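# Stand the lying sand core upright in its mould print

## Task

Pick up the sand core lying flat on the board and set it standing in the empty print of the mould, blade pointing down into the round cavity, matching how the core on the opposite side sits; then open the gripper and release it.

## Robot and tools

Robot: two arms, left_arm and right_arm, each with a parallel two-finger gripper. Everything is in one shared scene frame whose origin lies on the table surface midway between the arms: +x points out over the table, +z points up, and left_arm is mounted on the +y side. The arm names do not tell you which side of a camera picture an arm appears on. A gripper's fingers extend along its own +z axis and close along its own y axis. The reported end_effector_position is the point between the finger pads, roughly 1 cm short of the fingertips.

Row format (used by every moving tool): 16 numbers, left_arm first, then right_arm, each block being x, y, z, qw, qx, qy, qz, opening. x, y, z are an absolute target position in metres in the scene frame; the quaternion is an absolute target orientation, w first. Opening runs from -1 (closed) to +1 (fully open, 0.094 m). Both arms must always be filled in, even if only one moves. To keep an arm still, repeat its exact last reported pose and desired opening in every row; to hold an orientation steady, keep sending the same quaternion rather than copying a drifted reported one.

execute_actions(actions): a list of up to 15 actions; each action is a table of up to 15 rows, one row per control step of 1/30 s. A table shorter than 15 rows repeats its final row for the rest of the action. An empty list simply returns the current state and images. An action is rejected for both arms if any target lies more than 0.6 m from that gripper's current position along any of the gripper's own axes; if the first action fails this against the last reported state, or any action is malformed, nothing runs.

move(target, speed, blocking): target is one 16-number row of absolute poses. Each gripper follows a straight line to its pose, both finishing together, lasting 0.5 to 10 s (cut off at 10 s). speed is the top path speed in m/s, 0.002 to 0.5, default 0.25; rotation is capped at twice that in rad/s. Rotation takes the shorter way. Openings are applied at the start. Paths ignore obstacles and the other arm; grippers may lag, wander, or overshoot speed, especially with a nearly straight arm. Faster contact hits harder, and aiming further beyond a contact presses harder. The result adds a move: line with the ending (done, off_target, moving, held, fault) and any limits (paced = target clipped; held = a check blocked steps, after which the arm may jump fast), plus each gripper's distance from its pose. With blocking=false the call returns after 0.5 s while motion continues; other moves and action rows are refused until the move has ended, so use wait or stop.

wait(seconds): 0 to 10 s; arms keep their last command; returns early if a running move finishes. stop(): brakes a running move (needs room; fingers keep moving). zoom_image(camera, region): enlarges a part of a camera's latest image; region is [x0, y0, x1, y1] in pixels from the top-left, at most 504x504. Cameras: cam_head_left, cam_head_right, cam_high, cam_low (504x504), cam_left_wrist, cam_right_wrist (616x616). finished_scene(scene): ends the current scene (pass its number) after the robot holds its last command; irreversible; report says if the goal was met. The goal must hold at that moment, core released.

Control behaviour: each step the commanded pose is clipped to within 70 mm and 16 degrees of the measured pose, then solved by damped IK, favouring position over orientation. After an action the arm goes no further than its last clipped pose, so far targets need further actions. Expect final poses a centimetre or more off, usually low. Printed hand positions may be slightly wrong, more at long reach. Hand target lines show where the controller is currently driving each gripper. A pose unreachable line means the clearance check altered or blocked that arm's command. Joint ranges (rad), base to gripper: waist -2.618 to 3.054, shoulder 0 to 3.142, elbow 0 to 3.142, wrist pitch -1.571 to 1.571, wrist yaw -1.571 to 1.571, wrist roll -2.094 to 2.094; the elbow cannot fully straighten.

Gripping: grip_measured is the measured finger opening on the same -1..1 scale (the last Joint positions value gives it in metres); each gripper may read off by up to about 1 mm. To hold, command about 0.03 below grip_measured for a firm grip, less for a lighter one. Pad force tops out around 50 to 62 N; very thin parts get less; first contact can spike.

Joint torques follow the joint order without the gripper; they are total drive output, nonzero in free air, with per-arm offsets, scale and noise. Holding loads heats motors: MOTOR HOT from 75 °C; at 90 °C that arm stops for 10 s; at 100 °C it goes limp and drops. FAULT lines report stops.

Avoid: dropping the core, knocking anything off the table, slamming or pressing hard into the mould, and letting the arms collide. Brief external tugs on held parts or pushes on loose items may occur.

Each tool is called after ">>>" by a JSON object that holds its "method" and its "body".

## Session

>>> {"method": "execute_actions", "body": {"actions": []}}

Scene clock: 0.00 s.
left_arm: end_effector_position=(+0.0959, +0.5845, +0.1545) grip_measured=+1.000 end_effector_quat_wxyz=(-0.297, +0.936, -0.189, +0.028) | right_arm: end_effector_position=(+0.5885, -0.2575, +0.1944) grip_measured=+1.000 end_effector_quat_wxyz=(-0.078, +0.608, -0.592, +0.523)
Joint positions: left_arm=[ 1.16   0.999  0.833 -0.813 -0.137 -1.666  0.094] | right_arm=[ 0.207  2.117  1.76  -0.282  0.739 -1.758  0.094]
Joint velocities: left_arm=[ 0.007 -0.007 -0.007 -0.037  0.051 -0.037  0.   ] | right_arm=[-0.002  0.012 -0.022  0.037  0.066 -0.022  0.   ]
Joint torques (N m, as the arm reports them, + toward a larger angle): no reading
Hand target (left_arm): +0.095, +0.586, +0.159; -0.303, +0.934, -0.189, +0.027
Hand target (right_arm): +0.589, -0.258, +0.210; -0.090, +0.596, -0.595, +0.532

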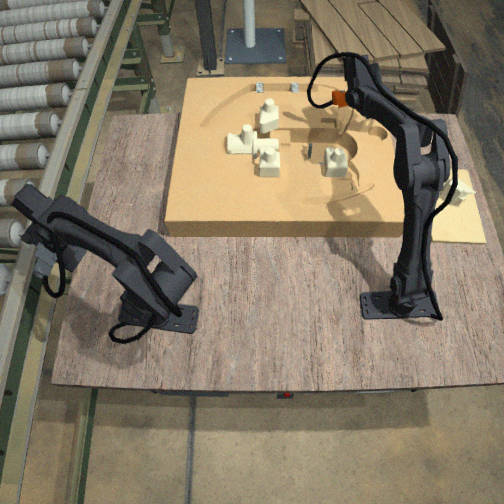

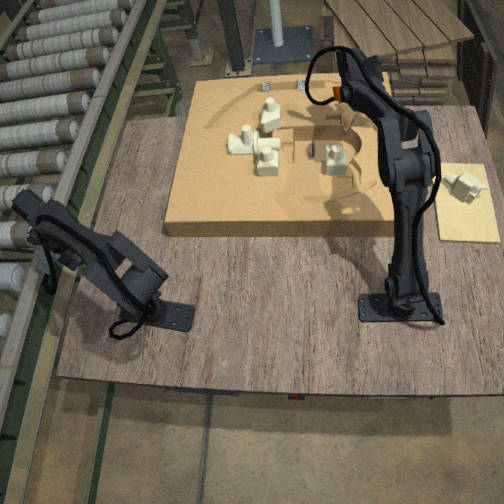

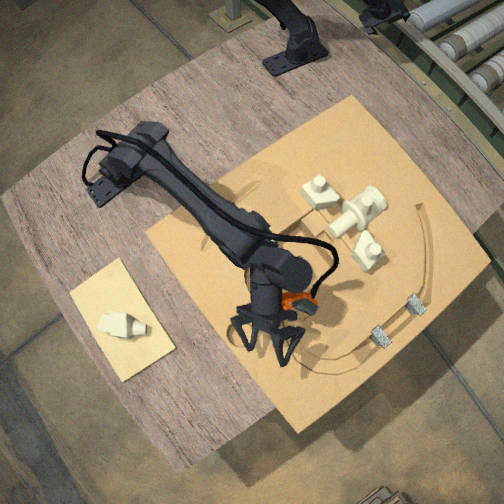

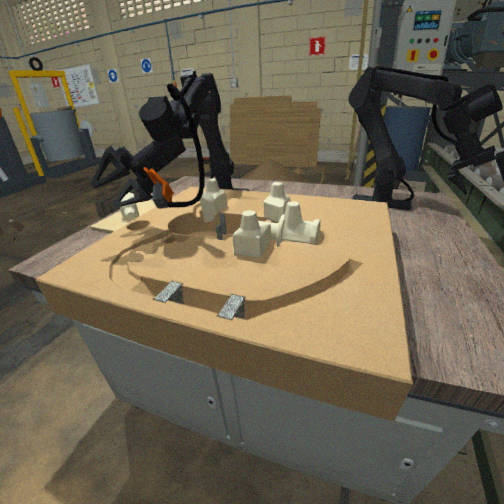

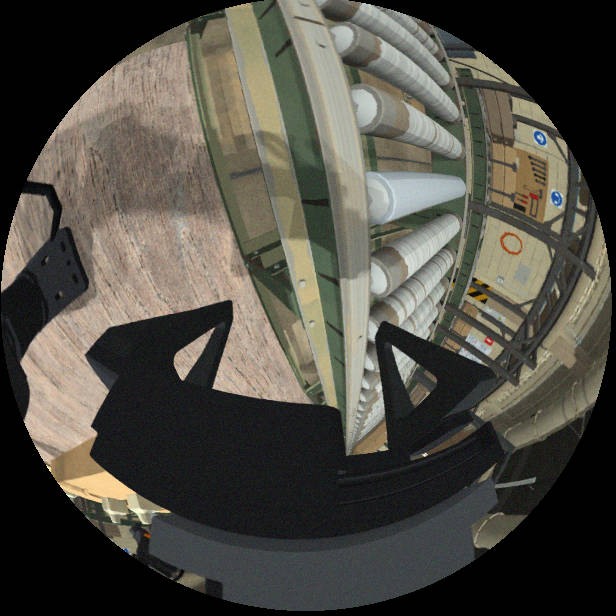

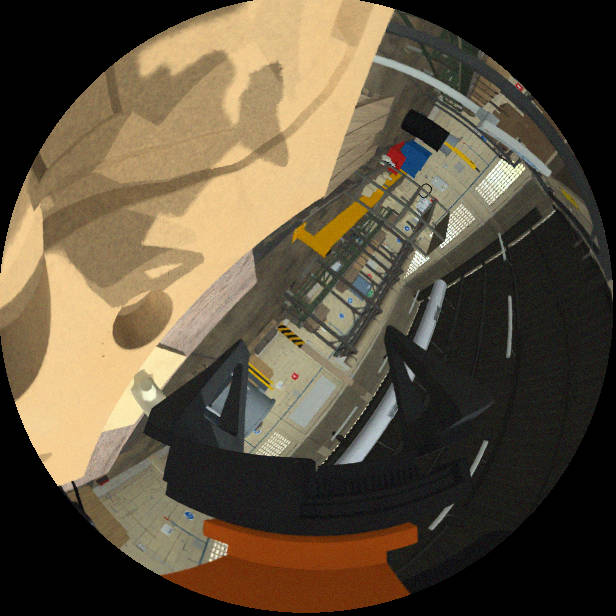

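>>> {"method": "move", "body": {"target": [0.0959,0.5845,0.1545,-0.297,0.936,-0.189,0.028,1, 0.30,-0.45,0.28,0,1,0,0,1]}}

>>> {"method": "zoom_image", "body": {"camera": "cam_high", "region": [50,150,450,450]}}

>>> {"method": "zoom_image", "body": {"camera": "cam_head_right", "region": [200,70,504,260]}}

Scene clock: 9.07 s.
left_arm: end_effector_position=(+0.0959, +0.5845, +0.1545) grip_measured=+1.000 end_effector_quat_wxyz=(-0.297, +0.936, -0.189, +0.028) | right_arm: end_effector_position=(+0.3065, -0.4517, +0.2767) grip_measured=+1.000 end_effector_quat_wxyz=(+0.214, +0.733, -0.612, +0.208)
Joint positions: left_arm=[ 1.16   0.999  0.833 -0.813 -0.137 -1.666  0.094] | right_arm=[-0.295  1.729  1.949 -1.555  0.564 -2.098  0.094]
Joint velocities: left_arm=[-0.007 -0.022  0.007 -0.037 -0.022  0.037  0.   ] | right_arm=[ 0.002 -0.017 -0.022  0.051  0.081 -0.037  0.   ]
Joint torques (N m, as the arm reports them, + toward a larger angle): left_arm=[ 0.05 -2.01  5.18  1.29 -0.07 -0.01] | right_arm=[ 0.67 -8.35  4.33  0.66  0.45 -0.1 ]
Hand target (left_arm): +0.096, +0.585, +0.155; -0.297, +0.936, -0.189, +0.028
Hand target (right_arm): +0.300, -0.449, +0.281; +0.222, +0.736, -0.604, +0.210
Off the commanded pose (left_arm): 0.000 m, 0 deg.
Off the commanded pose (right_arm): 0.007 m, 86 deg; orientation clipped at the last step of the last action.
joint sent to its limit (right arm) — the command would take joint 4 (wrist pitch) past its lower limit and joint 6 (wrist roll) past its lower limit, so those joints were sent only as far as their limits.
move: off_target (right_arm); limits=paced

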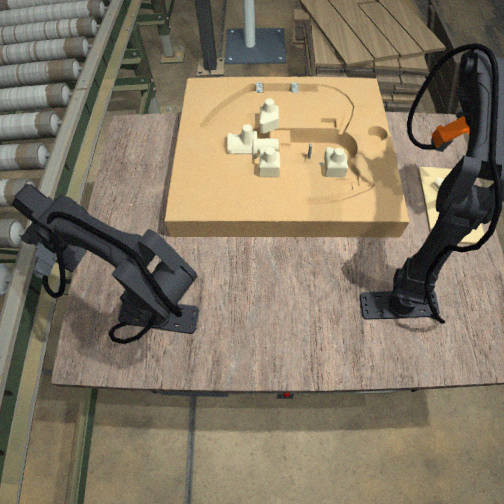

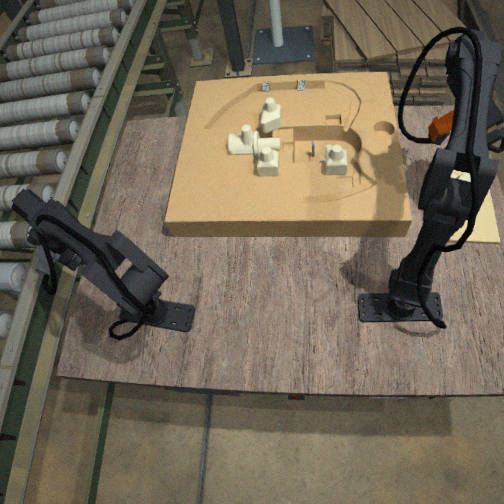

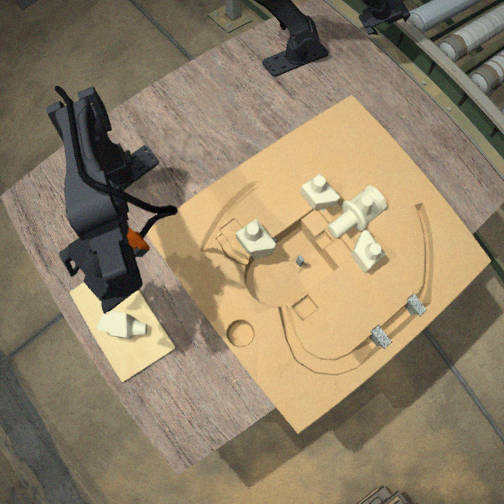

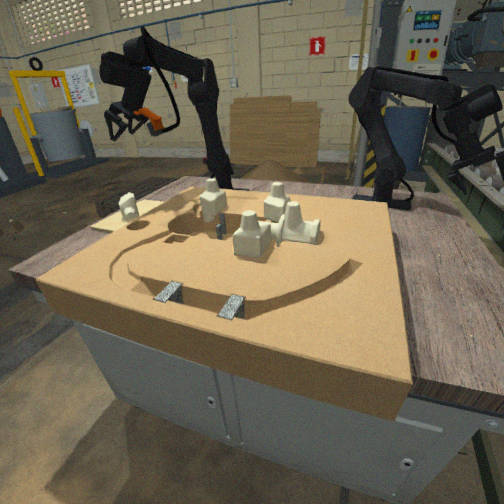

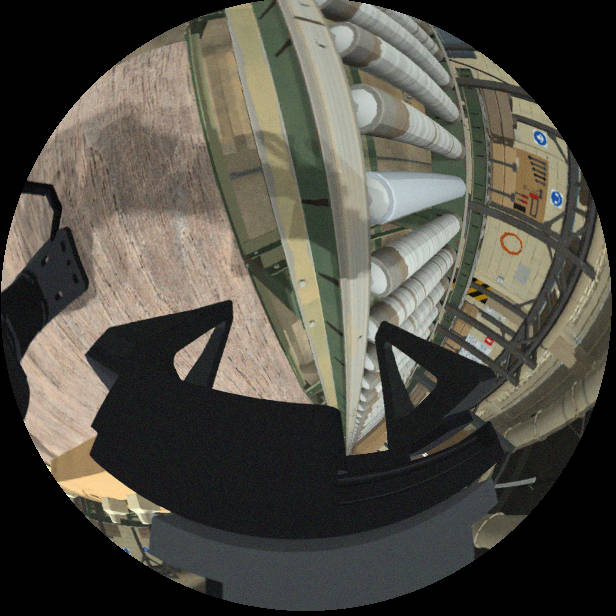

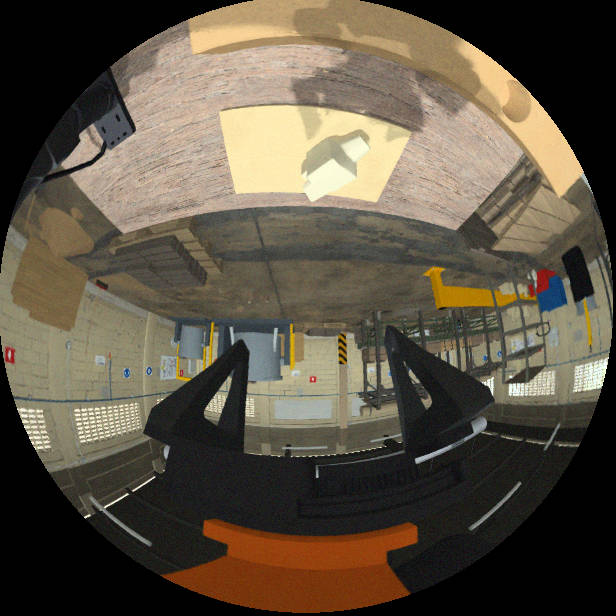

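Region (50, 150, 450, 450) of cam_high's 504x504 image, scaled by 1.260, with more detail than that image has; it fills the top 378 rows of this view, and the rest is white.

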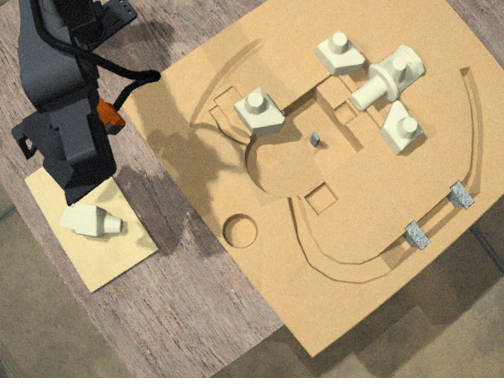

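Region (200, 70, 504, 260) of cam_head_right's 504x504 image, scaled by 1.658, with more detail than that image has; it fills the top 315 rows of this view, and the rest is white.

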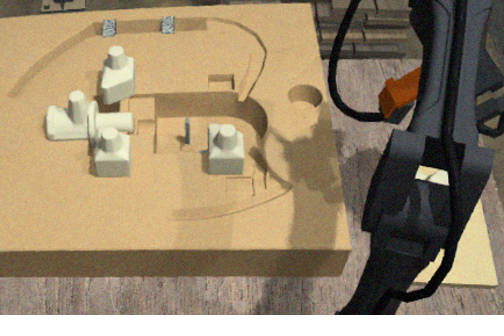

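>>> {"method": "move", "body": {"target": [0.0959,0.5845,0.1545,-0.297,0.936,-0.189,0.028,1, 0.27,-0.45,0.20,0,0,1,0,1]}}

>>> {"method": "zoom_image", "body": {"camera": "cam_right_wrist", "region": [150,50,470,370]}}

>>> {"method": "zoom_image", "body": {"camera": "cam_low", "region": [80,160,280,280]}}

>>> {"method": "zoom_image", "body": {"camera": "cam_high", "region": [200,190,360,350]}}

Scene clock: 22.63 s.
left_arm: end_effector_position=(+0.0959, +0.5845, +0.1545) grip_measured=+1.000 end_effector_quat_wxyz=(-0.297, +0.936, -0.189, +0.028) | right_arm: end_effector_position=(+0.2714, -0.4508, +0.2096) grip_measured=+1.000 end_effector_quat_wxyz=(+0.032, -0.010, +0.999, -0.027)
Joint positions: left_arm=[ 1.16   0.999  0.833 -0.813 -0.137 -1.666  0.094] | right_arm=[-0.62   1.729  1.802 -1.561  0.008 -0.623  0.094]
Joint velocities: left_arm=[ 0.002 -0.022 -0.002  0.066  0.007 -0.022  0.   ] | right_arm=[-0.012  0.002  0.002  0.051 -0.081  0.007  0.   ]
Joint torques (N m, as the arm reports them, + toward a larger angle): left_arm=[ 0.04 -2.05  5.21  1.27 -0.07 -0.01] | right_arm=[-0.73 -5.25  4.47  0.48 -0.14  0.08]
Hand target (left_arm): +0.096, +0.585, +0.155; -0.297, +0.936, -0.189, +0.028
Hand target (right_arm): +0.270, -0.450, +0.201; +0.021, +0.000, +1.000, -0.011
Off the commanded pose (left_arm): 0.000 m, 0 deg.
Off the commanded pose (right_arm): 0.010 m, 5 deg.
joint sent to its limit (right arm) — the command would take joint 4 (wrist pitch) past its lower limit, so that joint was sent only as far as its limit.
move: off_target (right_arm)

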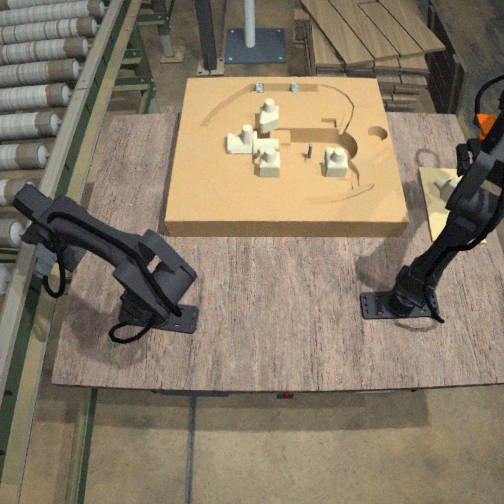

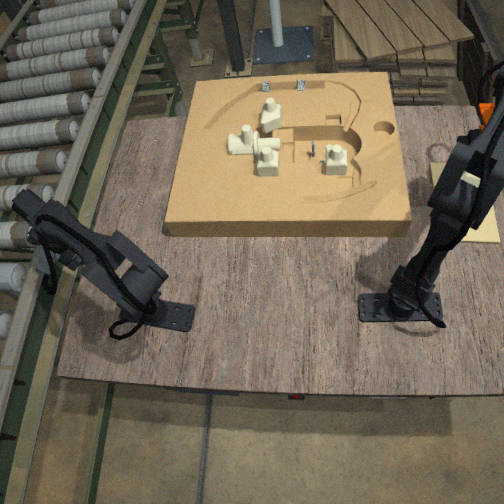

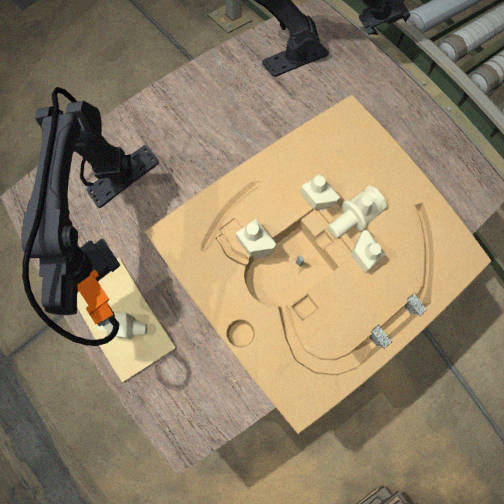

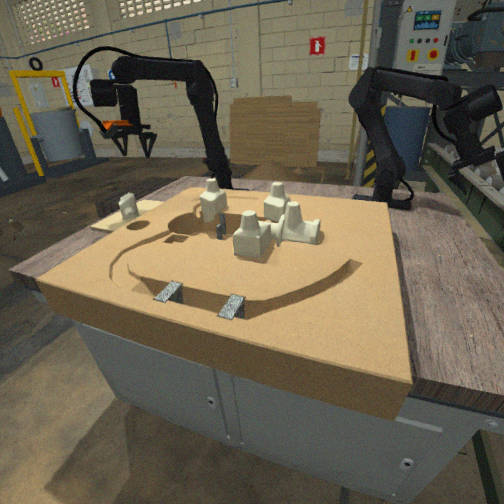

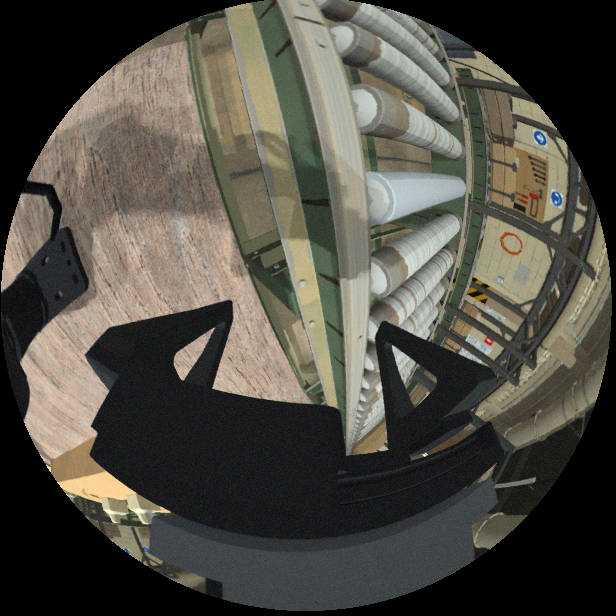

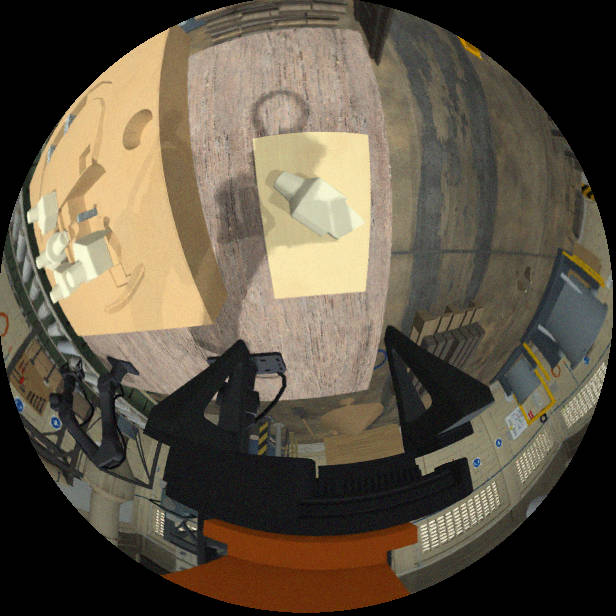

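Region (150, 50, 470, 370) of cam_right_wrist's 616x616 image, scaled by 1.575, with more detail than that image has.

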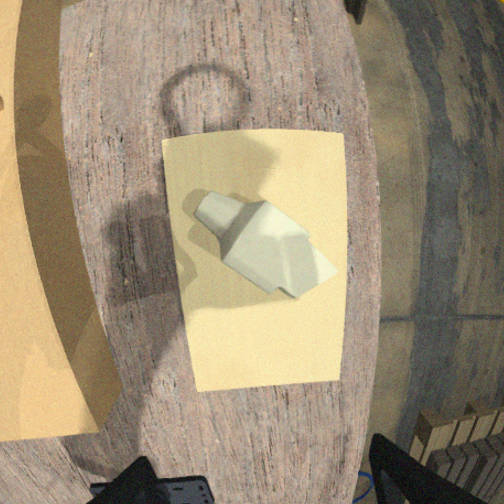

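Region (80, 160, 280, 280) of cam_low's 504x504 image, scaled by 2.520, with more detail than that image has; it fills the top 302 rows of this view, and the rest is white.

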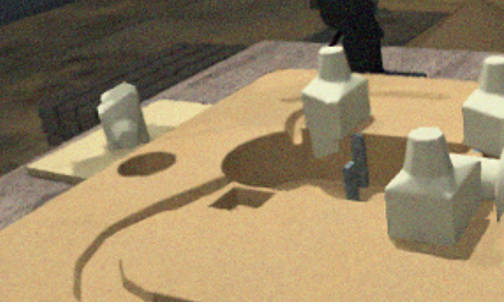

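Region (200, 190, 360, 350) of cam_high's 504x504 image, scaled by 3.150, with more detail than that image has.

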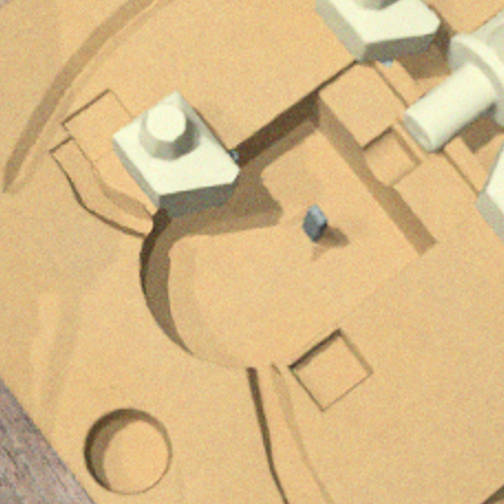

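>>> {"method": "move", "body": {"target": [0.0959,0.5845,0.1545,-0.297,0.936,-0.189,0.028,1, 0.369,-0.41,0.135,-0.309,-0.405,0.849,-0.147,1]}}

Scene clock: 56.33 s.
left_arm: end_effector_position=(+0.0959, +0.5845, +0.1545) grip_measured=+1.000 end_effector_quat_wxyz=(-0.297, +0.936, -0.189, +0.028) | right_arm: end_effector_position=(+0.3593, -0.4084, +0.1246) grip_measured=+1.000 end_effector_quat_wxyz=(-0.246, -0.431, +0.849, -0.183)
Joint positions: left_arm=[ 1.16   0.999  0.833 -0.813 -0.137 -1.666  0.094] | right_arm=[-0.137  2.159  1.916 -1.564  0.583 -0.989  0.094]
Joint velocities: left_arm=[-0.007 -0.002 -0.017 -0.007 -0.007  0.022  0.   ] | right_arm=[-0.002 -0.017  0.012  0.007  0.022 -0.066  0.   ]
Joint torques (N m, as the arm reports them, + toward a larger angle): left_arm=[ 0.1  -1.95  5.29  1.27 -0.09 -0.02] | right_arm=[  0.35 -10.02   7.39  -0.07   0.47  -0.12]
Hand target (left_arm): +0.096, +0.585, +0.154; -0.297, +0.936, -0.189, +0.028
Hand target (right_arm): +0.367, -0.410, +0.133; -0.239, -0.434, +0.846, -0.197
Off the commanded pose (left_arm): 0.000 m, 0 deg.
Off the commanded pose (right_arm): 0.014 m, 9 deg.
joint sent to its limit (right arm) — the command would take joint 4 (wrist pitch) past its lower limit, so that joint was sent only as far as its limit.
move: off_target (right_arm)

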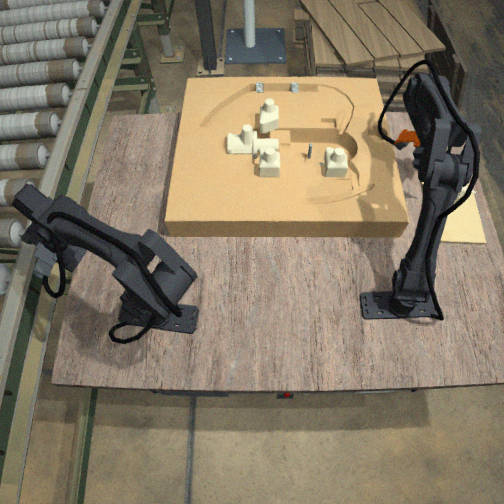

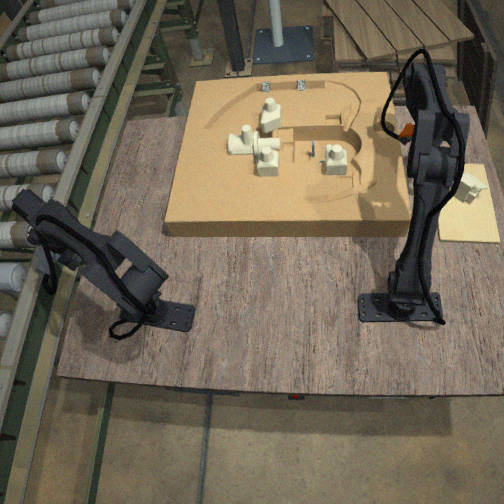

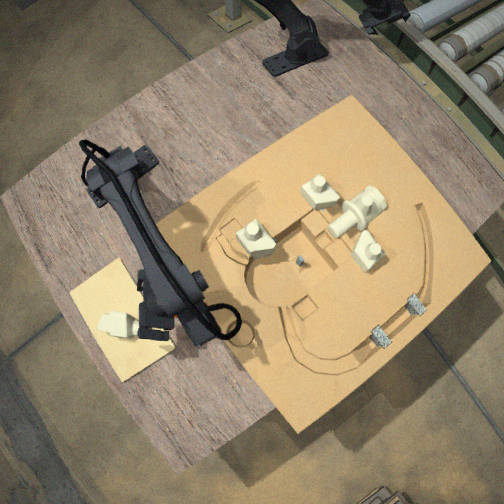

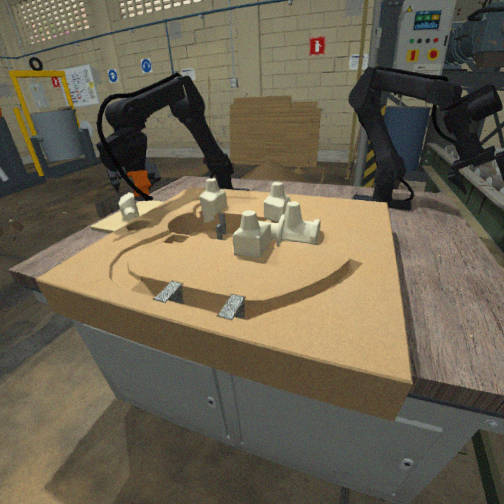

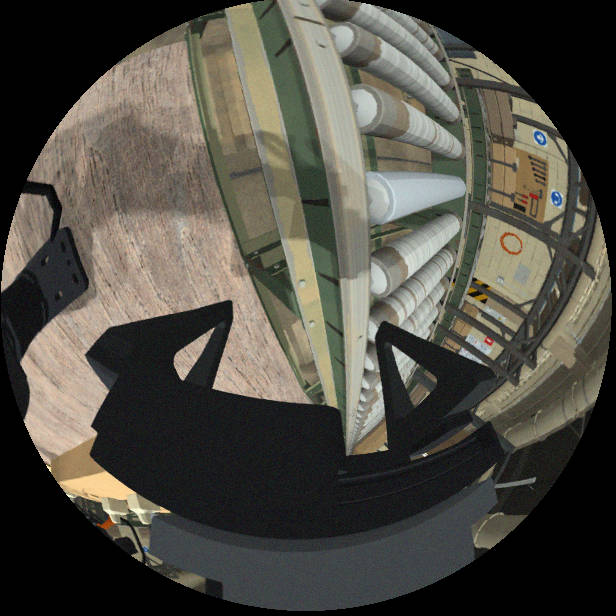

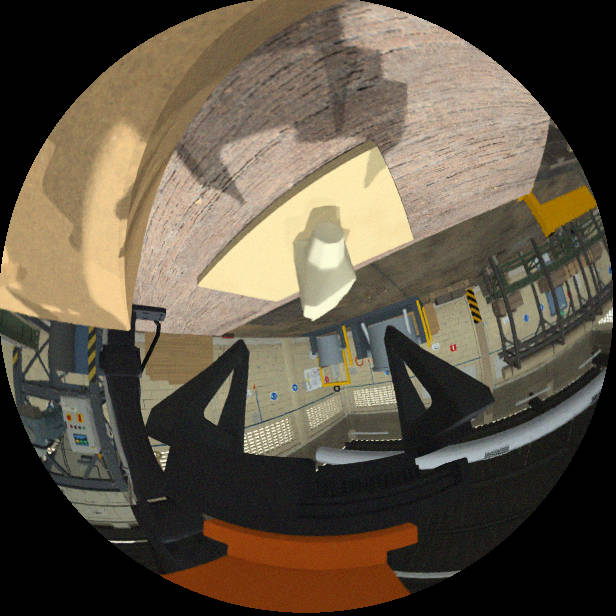

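>>> {"method": "move", "body": {"target": [0.0959,0.5845,0.1545,-0.297,0.936,-0.189,0.028,1, 0.365,-0.46,0.10,-0.309,-0.405,0.849,-0.147,1], "speed": 0.1}}

Scene clock: 60.50 s.
left_arm: end_effector_position=(+0.0959, +0.5845, +0.1545) grip_measured=+1.000 end_effector_quat_wxyz=(-0.297, +0.936, -0.189, +0.028) | right_arm: end_effector_position=(+0.3580, -0.4551, +0.0921) grip_measured=+1.000 end_effector_quat_wxyz=(-0.291, -0.415, +0.848, -0.154)
Joint positions: left_arm=[ 1.16   0.999  0.833 -0.813 -0.137 -1.666  0.094] | right_arm=[-0.249  2.305  2.002 -1.565  0.611 -1.049  0.094]
Joint velocities: left_arm=[-0.002 -0.012  0.002  0.022  0.051 -0.095  0.   ] | right_arm=[ 0.002  0.007 -0.002 -0.022 -0.081 -0.037  0.   ]
Joint torques (N m, as the arm reports them, + toward a larger angle): left_arm=[ 0.09 -2.02  5.25  1.27 -0.06 -0.04] | right_arm=[ -0.44 -11.02   7.35  -0.18   0.45  -0.12]
Hand target (left_arm): +0.096, +0.585, +0.155; -0.297, +0.936, -0.189, +0.028
Hand target (right_arm): +0.364, -0.460, +0.099; -0.285, -0.415, +0.848, -0.167
Off the commanded pose (left_arm): 0.000 m, 0 deg.
Off the commanded pose (right_arm): 0.012 m, 3 deg.
joint sent to its limit (right arm) — the command would take joint 4 (wrist pitch) past its lower limit, so that joint was sent only as far as its limit.
move: off_target (right_arm)

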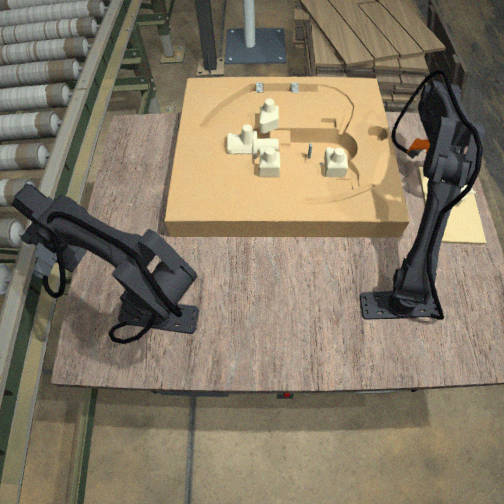

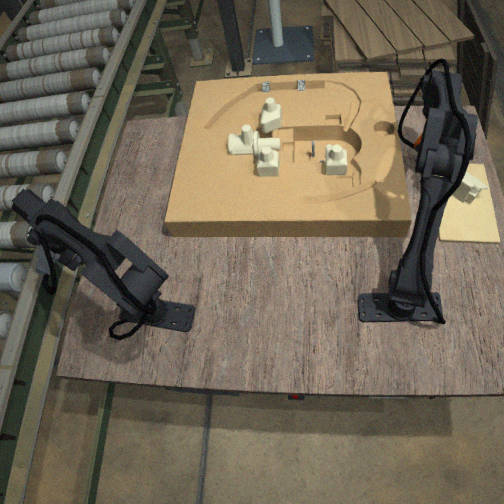

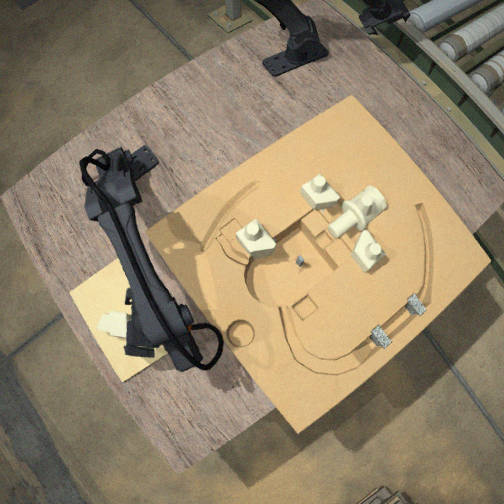

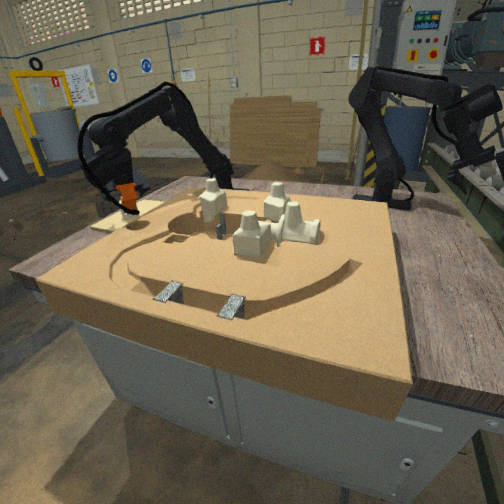

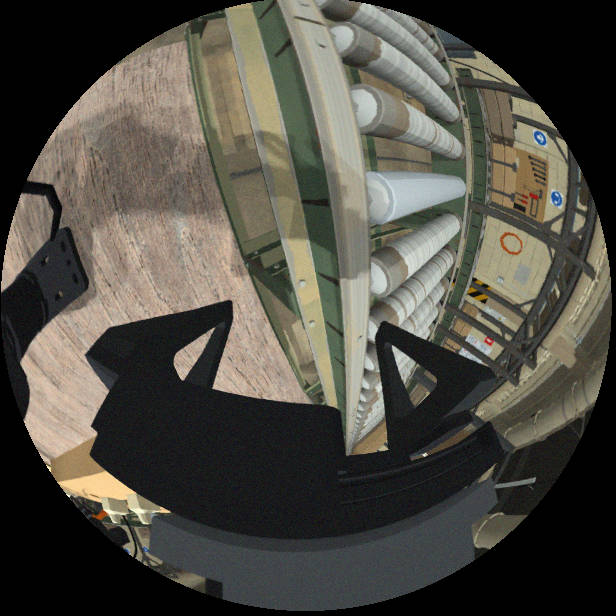

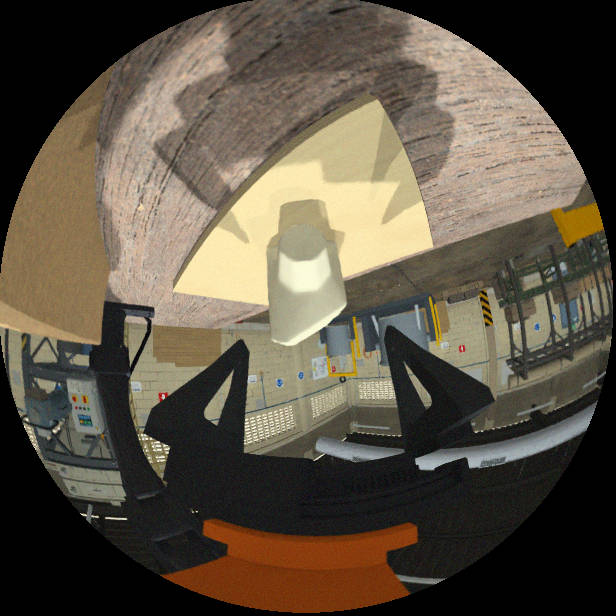

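>>> {"method": "move", "body": {"target": [0.0959,0.5845,0.1545,-0.297,0.936,-0.189,0.028,1, 0.346,-0.477,0.095,-0.249,-0.414,0.868,-0.119,1], "speed": 0.1}}

>>> {"method": "move", "body": {"target": [0.0959,0.5845,0.1545,-0.297,0.936,-0.189,0.028,1, 0.346,-0.477,0.058,-0.249,-0.414,0.868,-0.119,1], "speed": 0.05}}

Scene clock: 75.90 s.
left_arm: end_effector_position=(+0.0959, +0.5845, +0.1545) grip_measured=+1.000 end_effector_quat_wxyz=(-0.297, +0.936, -0.189, +0.028) | right_arm: end_effector_position=(+0.3475, -0.4768, +0.0867) grip_measured=+1.000 end_effector_quat_wxyz=(-0.258, -0.413, +0.866, -0.115)
Joint positions: left_arm=[ 1.16   0.999  0.833 -0.813 -0.137 -1.666  0.094] | right_arm=[-0.343  2.274  1.973 -1.505  0.528 -1.153  0.094]
Joint velocities: left_arm=[-0.002  0.002  0.012 -0.037 -0.066  0.007  0.   ] | right_arm=[-0.007 -0.007 -0.012  0.007  0.022  0.007  0.   ]
Joint torques (N m, as the arm reports them, + toward a larger angle): left_arm=[-0.03 -1.9   5.27  1.28 -0.07 -0.03] | right_arm=[ -0.33 -13.76   4.12   0.01   0.23  -0.13]
Hand target (left_arm): +0.096, +0.585, +0.155; -0.297, +0.936, -0.189, +0.028
Hand target (right_arm): +0.346, -0.477, +0.095; -0.248, -0.414, +0.867, -0.120
Off the commanded pose (left_arm): 0.000 m, 0 deg.
Off the commanded pose (right_arm): 0.008 m, 1 deg.
move: done

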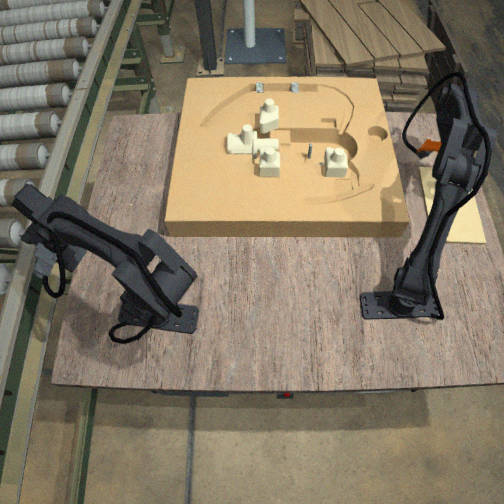

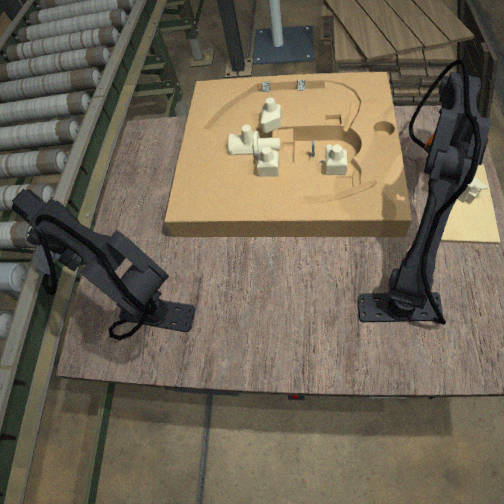

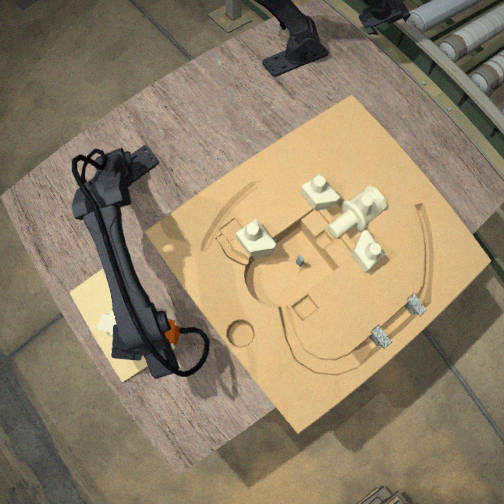

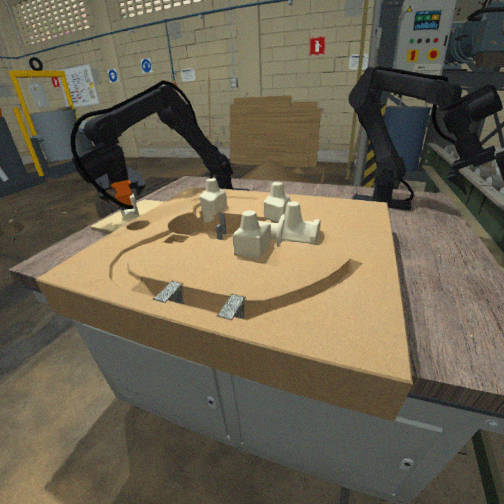

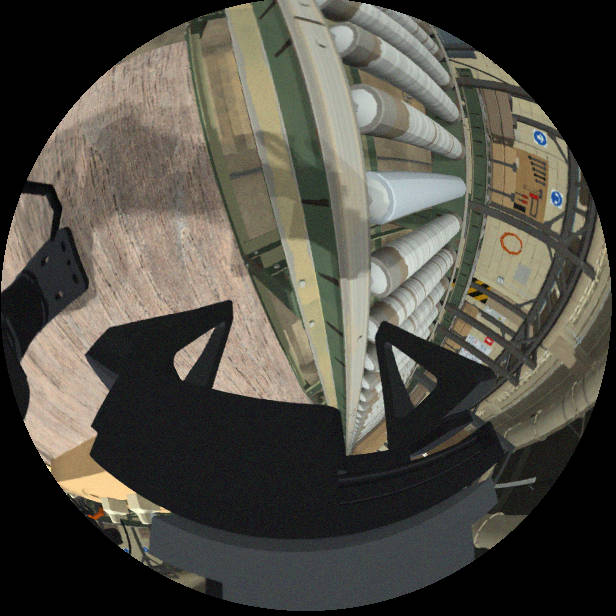

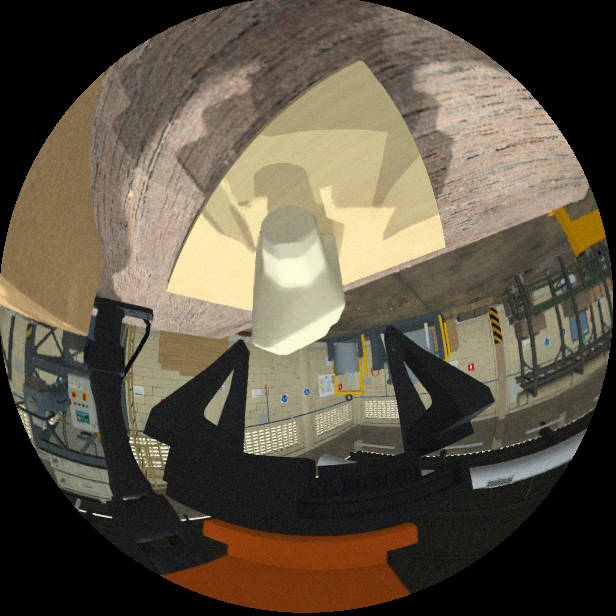

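Scene clock: 76.93 s.
left_arm: end_effector_position=(+0.0959, +0.5845, +0.1545) grip_measured=+1.000 end_effector_quat_wxyz=(-0.297, +0.936, -0.189, +0.028) | right_arm: end_effector_position=(+0.3469, -0.4763, +0.0560) grip_measured=+1.000 end_effector_quat_wxyz=(-0.253, -0.412, +0.867, -0.119)
Joint positions: left_arm=[ 1.16   0.999  0.833 -0.813 -0.137 -1.666  0.094] | right_arm=[-0.343  2.274  1.854 -1.372  0.526 -1.154  0.094]
Joint velocities: left_arm=[-0.002 -0.002  0.002 -0.007  0.022  0.022  0.   ] | right_arm=[-0.007  0.007 -0.007 -0.022 -0.007 -0.007  0.   ]
Joint torques (N m, as the arm reports them, + toward a larger angle): left_arm=[ 0.03 -1.92  5.2   1.27 -0.08 -0.02] | right_arm=[ -0.41 -12.16   4.27   0.06   0.24  -0.13]
Hand target (left_arm): +0.096, +0.585, +0.154; -0.297, +0.936, -0.189, +0.028
Hand target (right_arm): +0.346, -0.477, +0.058; -0.249, -0.414, +0.867, -0.119
Off the commanded pose (left_arm): 0.000 m, 0 deg.
Off the commanded pose (right_arm): 0.002 m, 1 deg.
move: done

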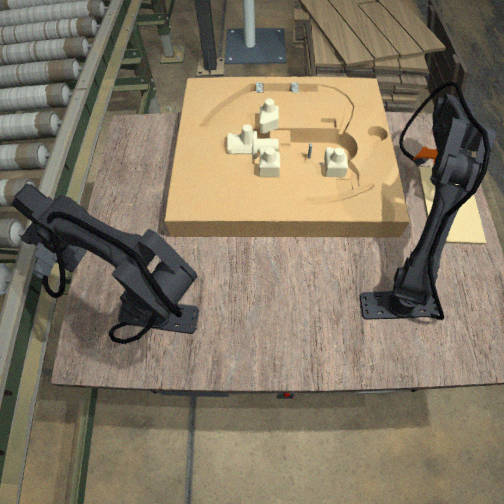

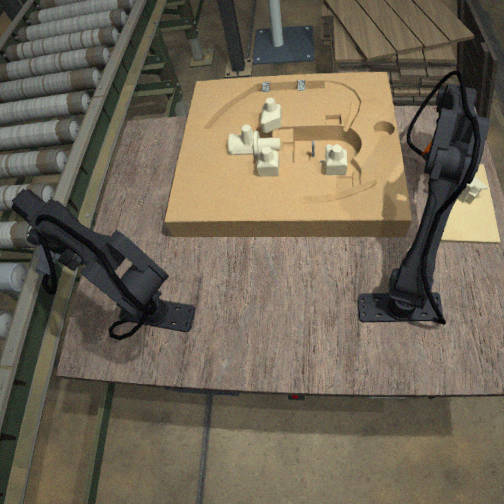

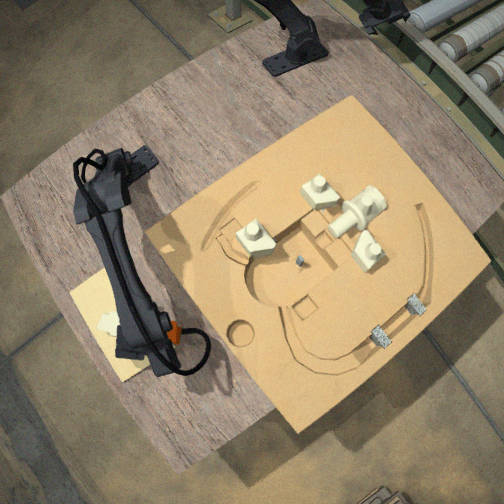

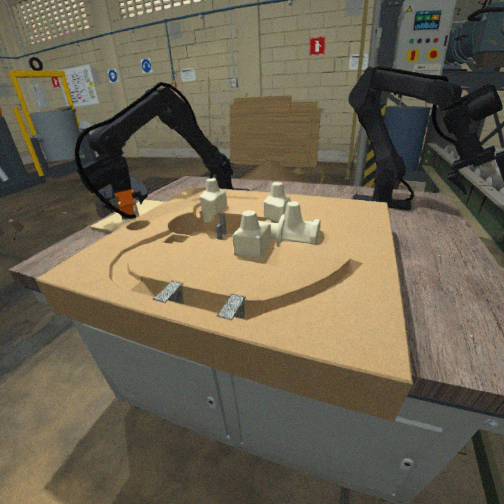

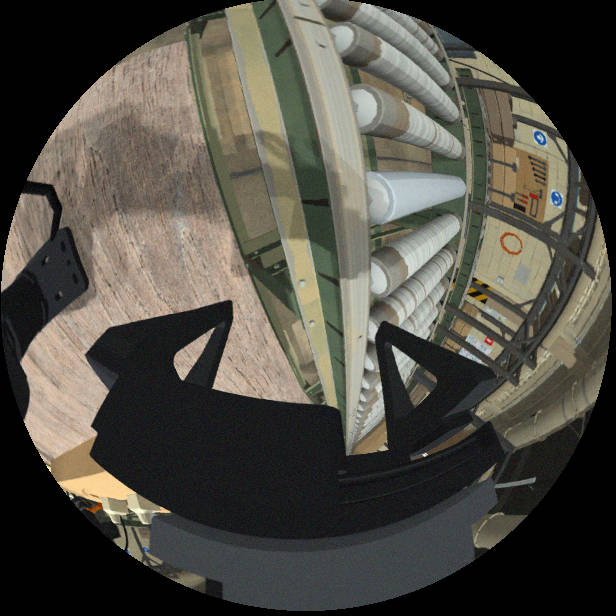

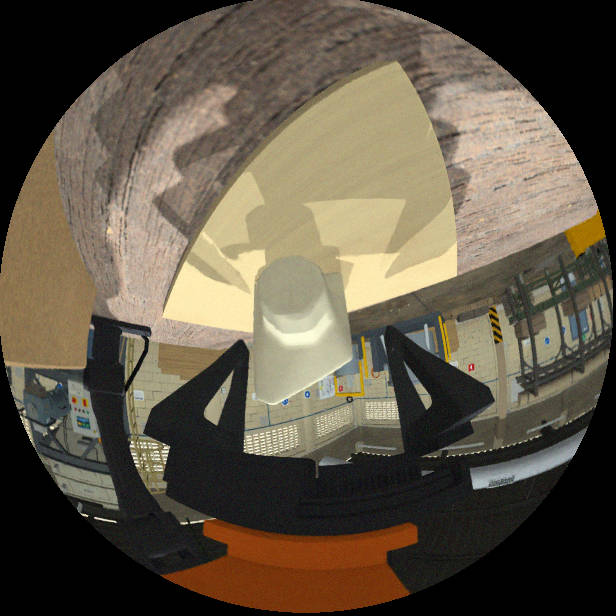

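>>> {"method": "zoom_image", "body": {"camera": "cam_high", "region": [70,270,190,390]}}

>>> {"method": "zoom_image", "body": {"camera": "cam_head_right", "region": [404,130,504,230]}}

Region (70, 270, 190, 390) of cam_high's 504x504 image, scaled by 4.200, with more detail than that image has.

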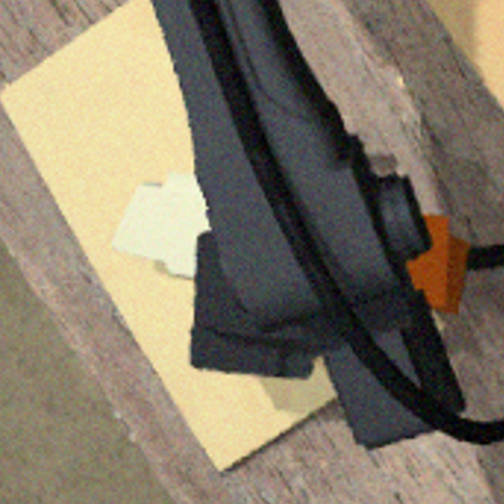

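Region (404, 130, 504, 230) of cam_head_right's 504x504 image, scaled by 5.040, with more detail than that image has.

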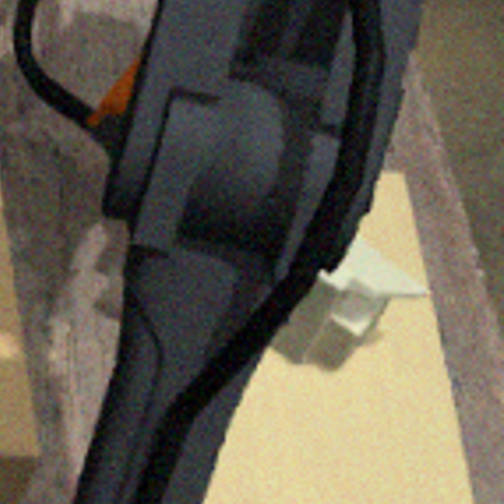

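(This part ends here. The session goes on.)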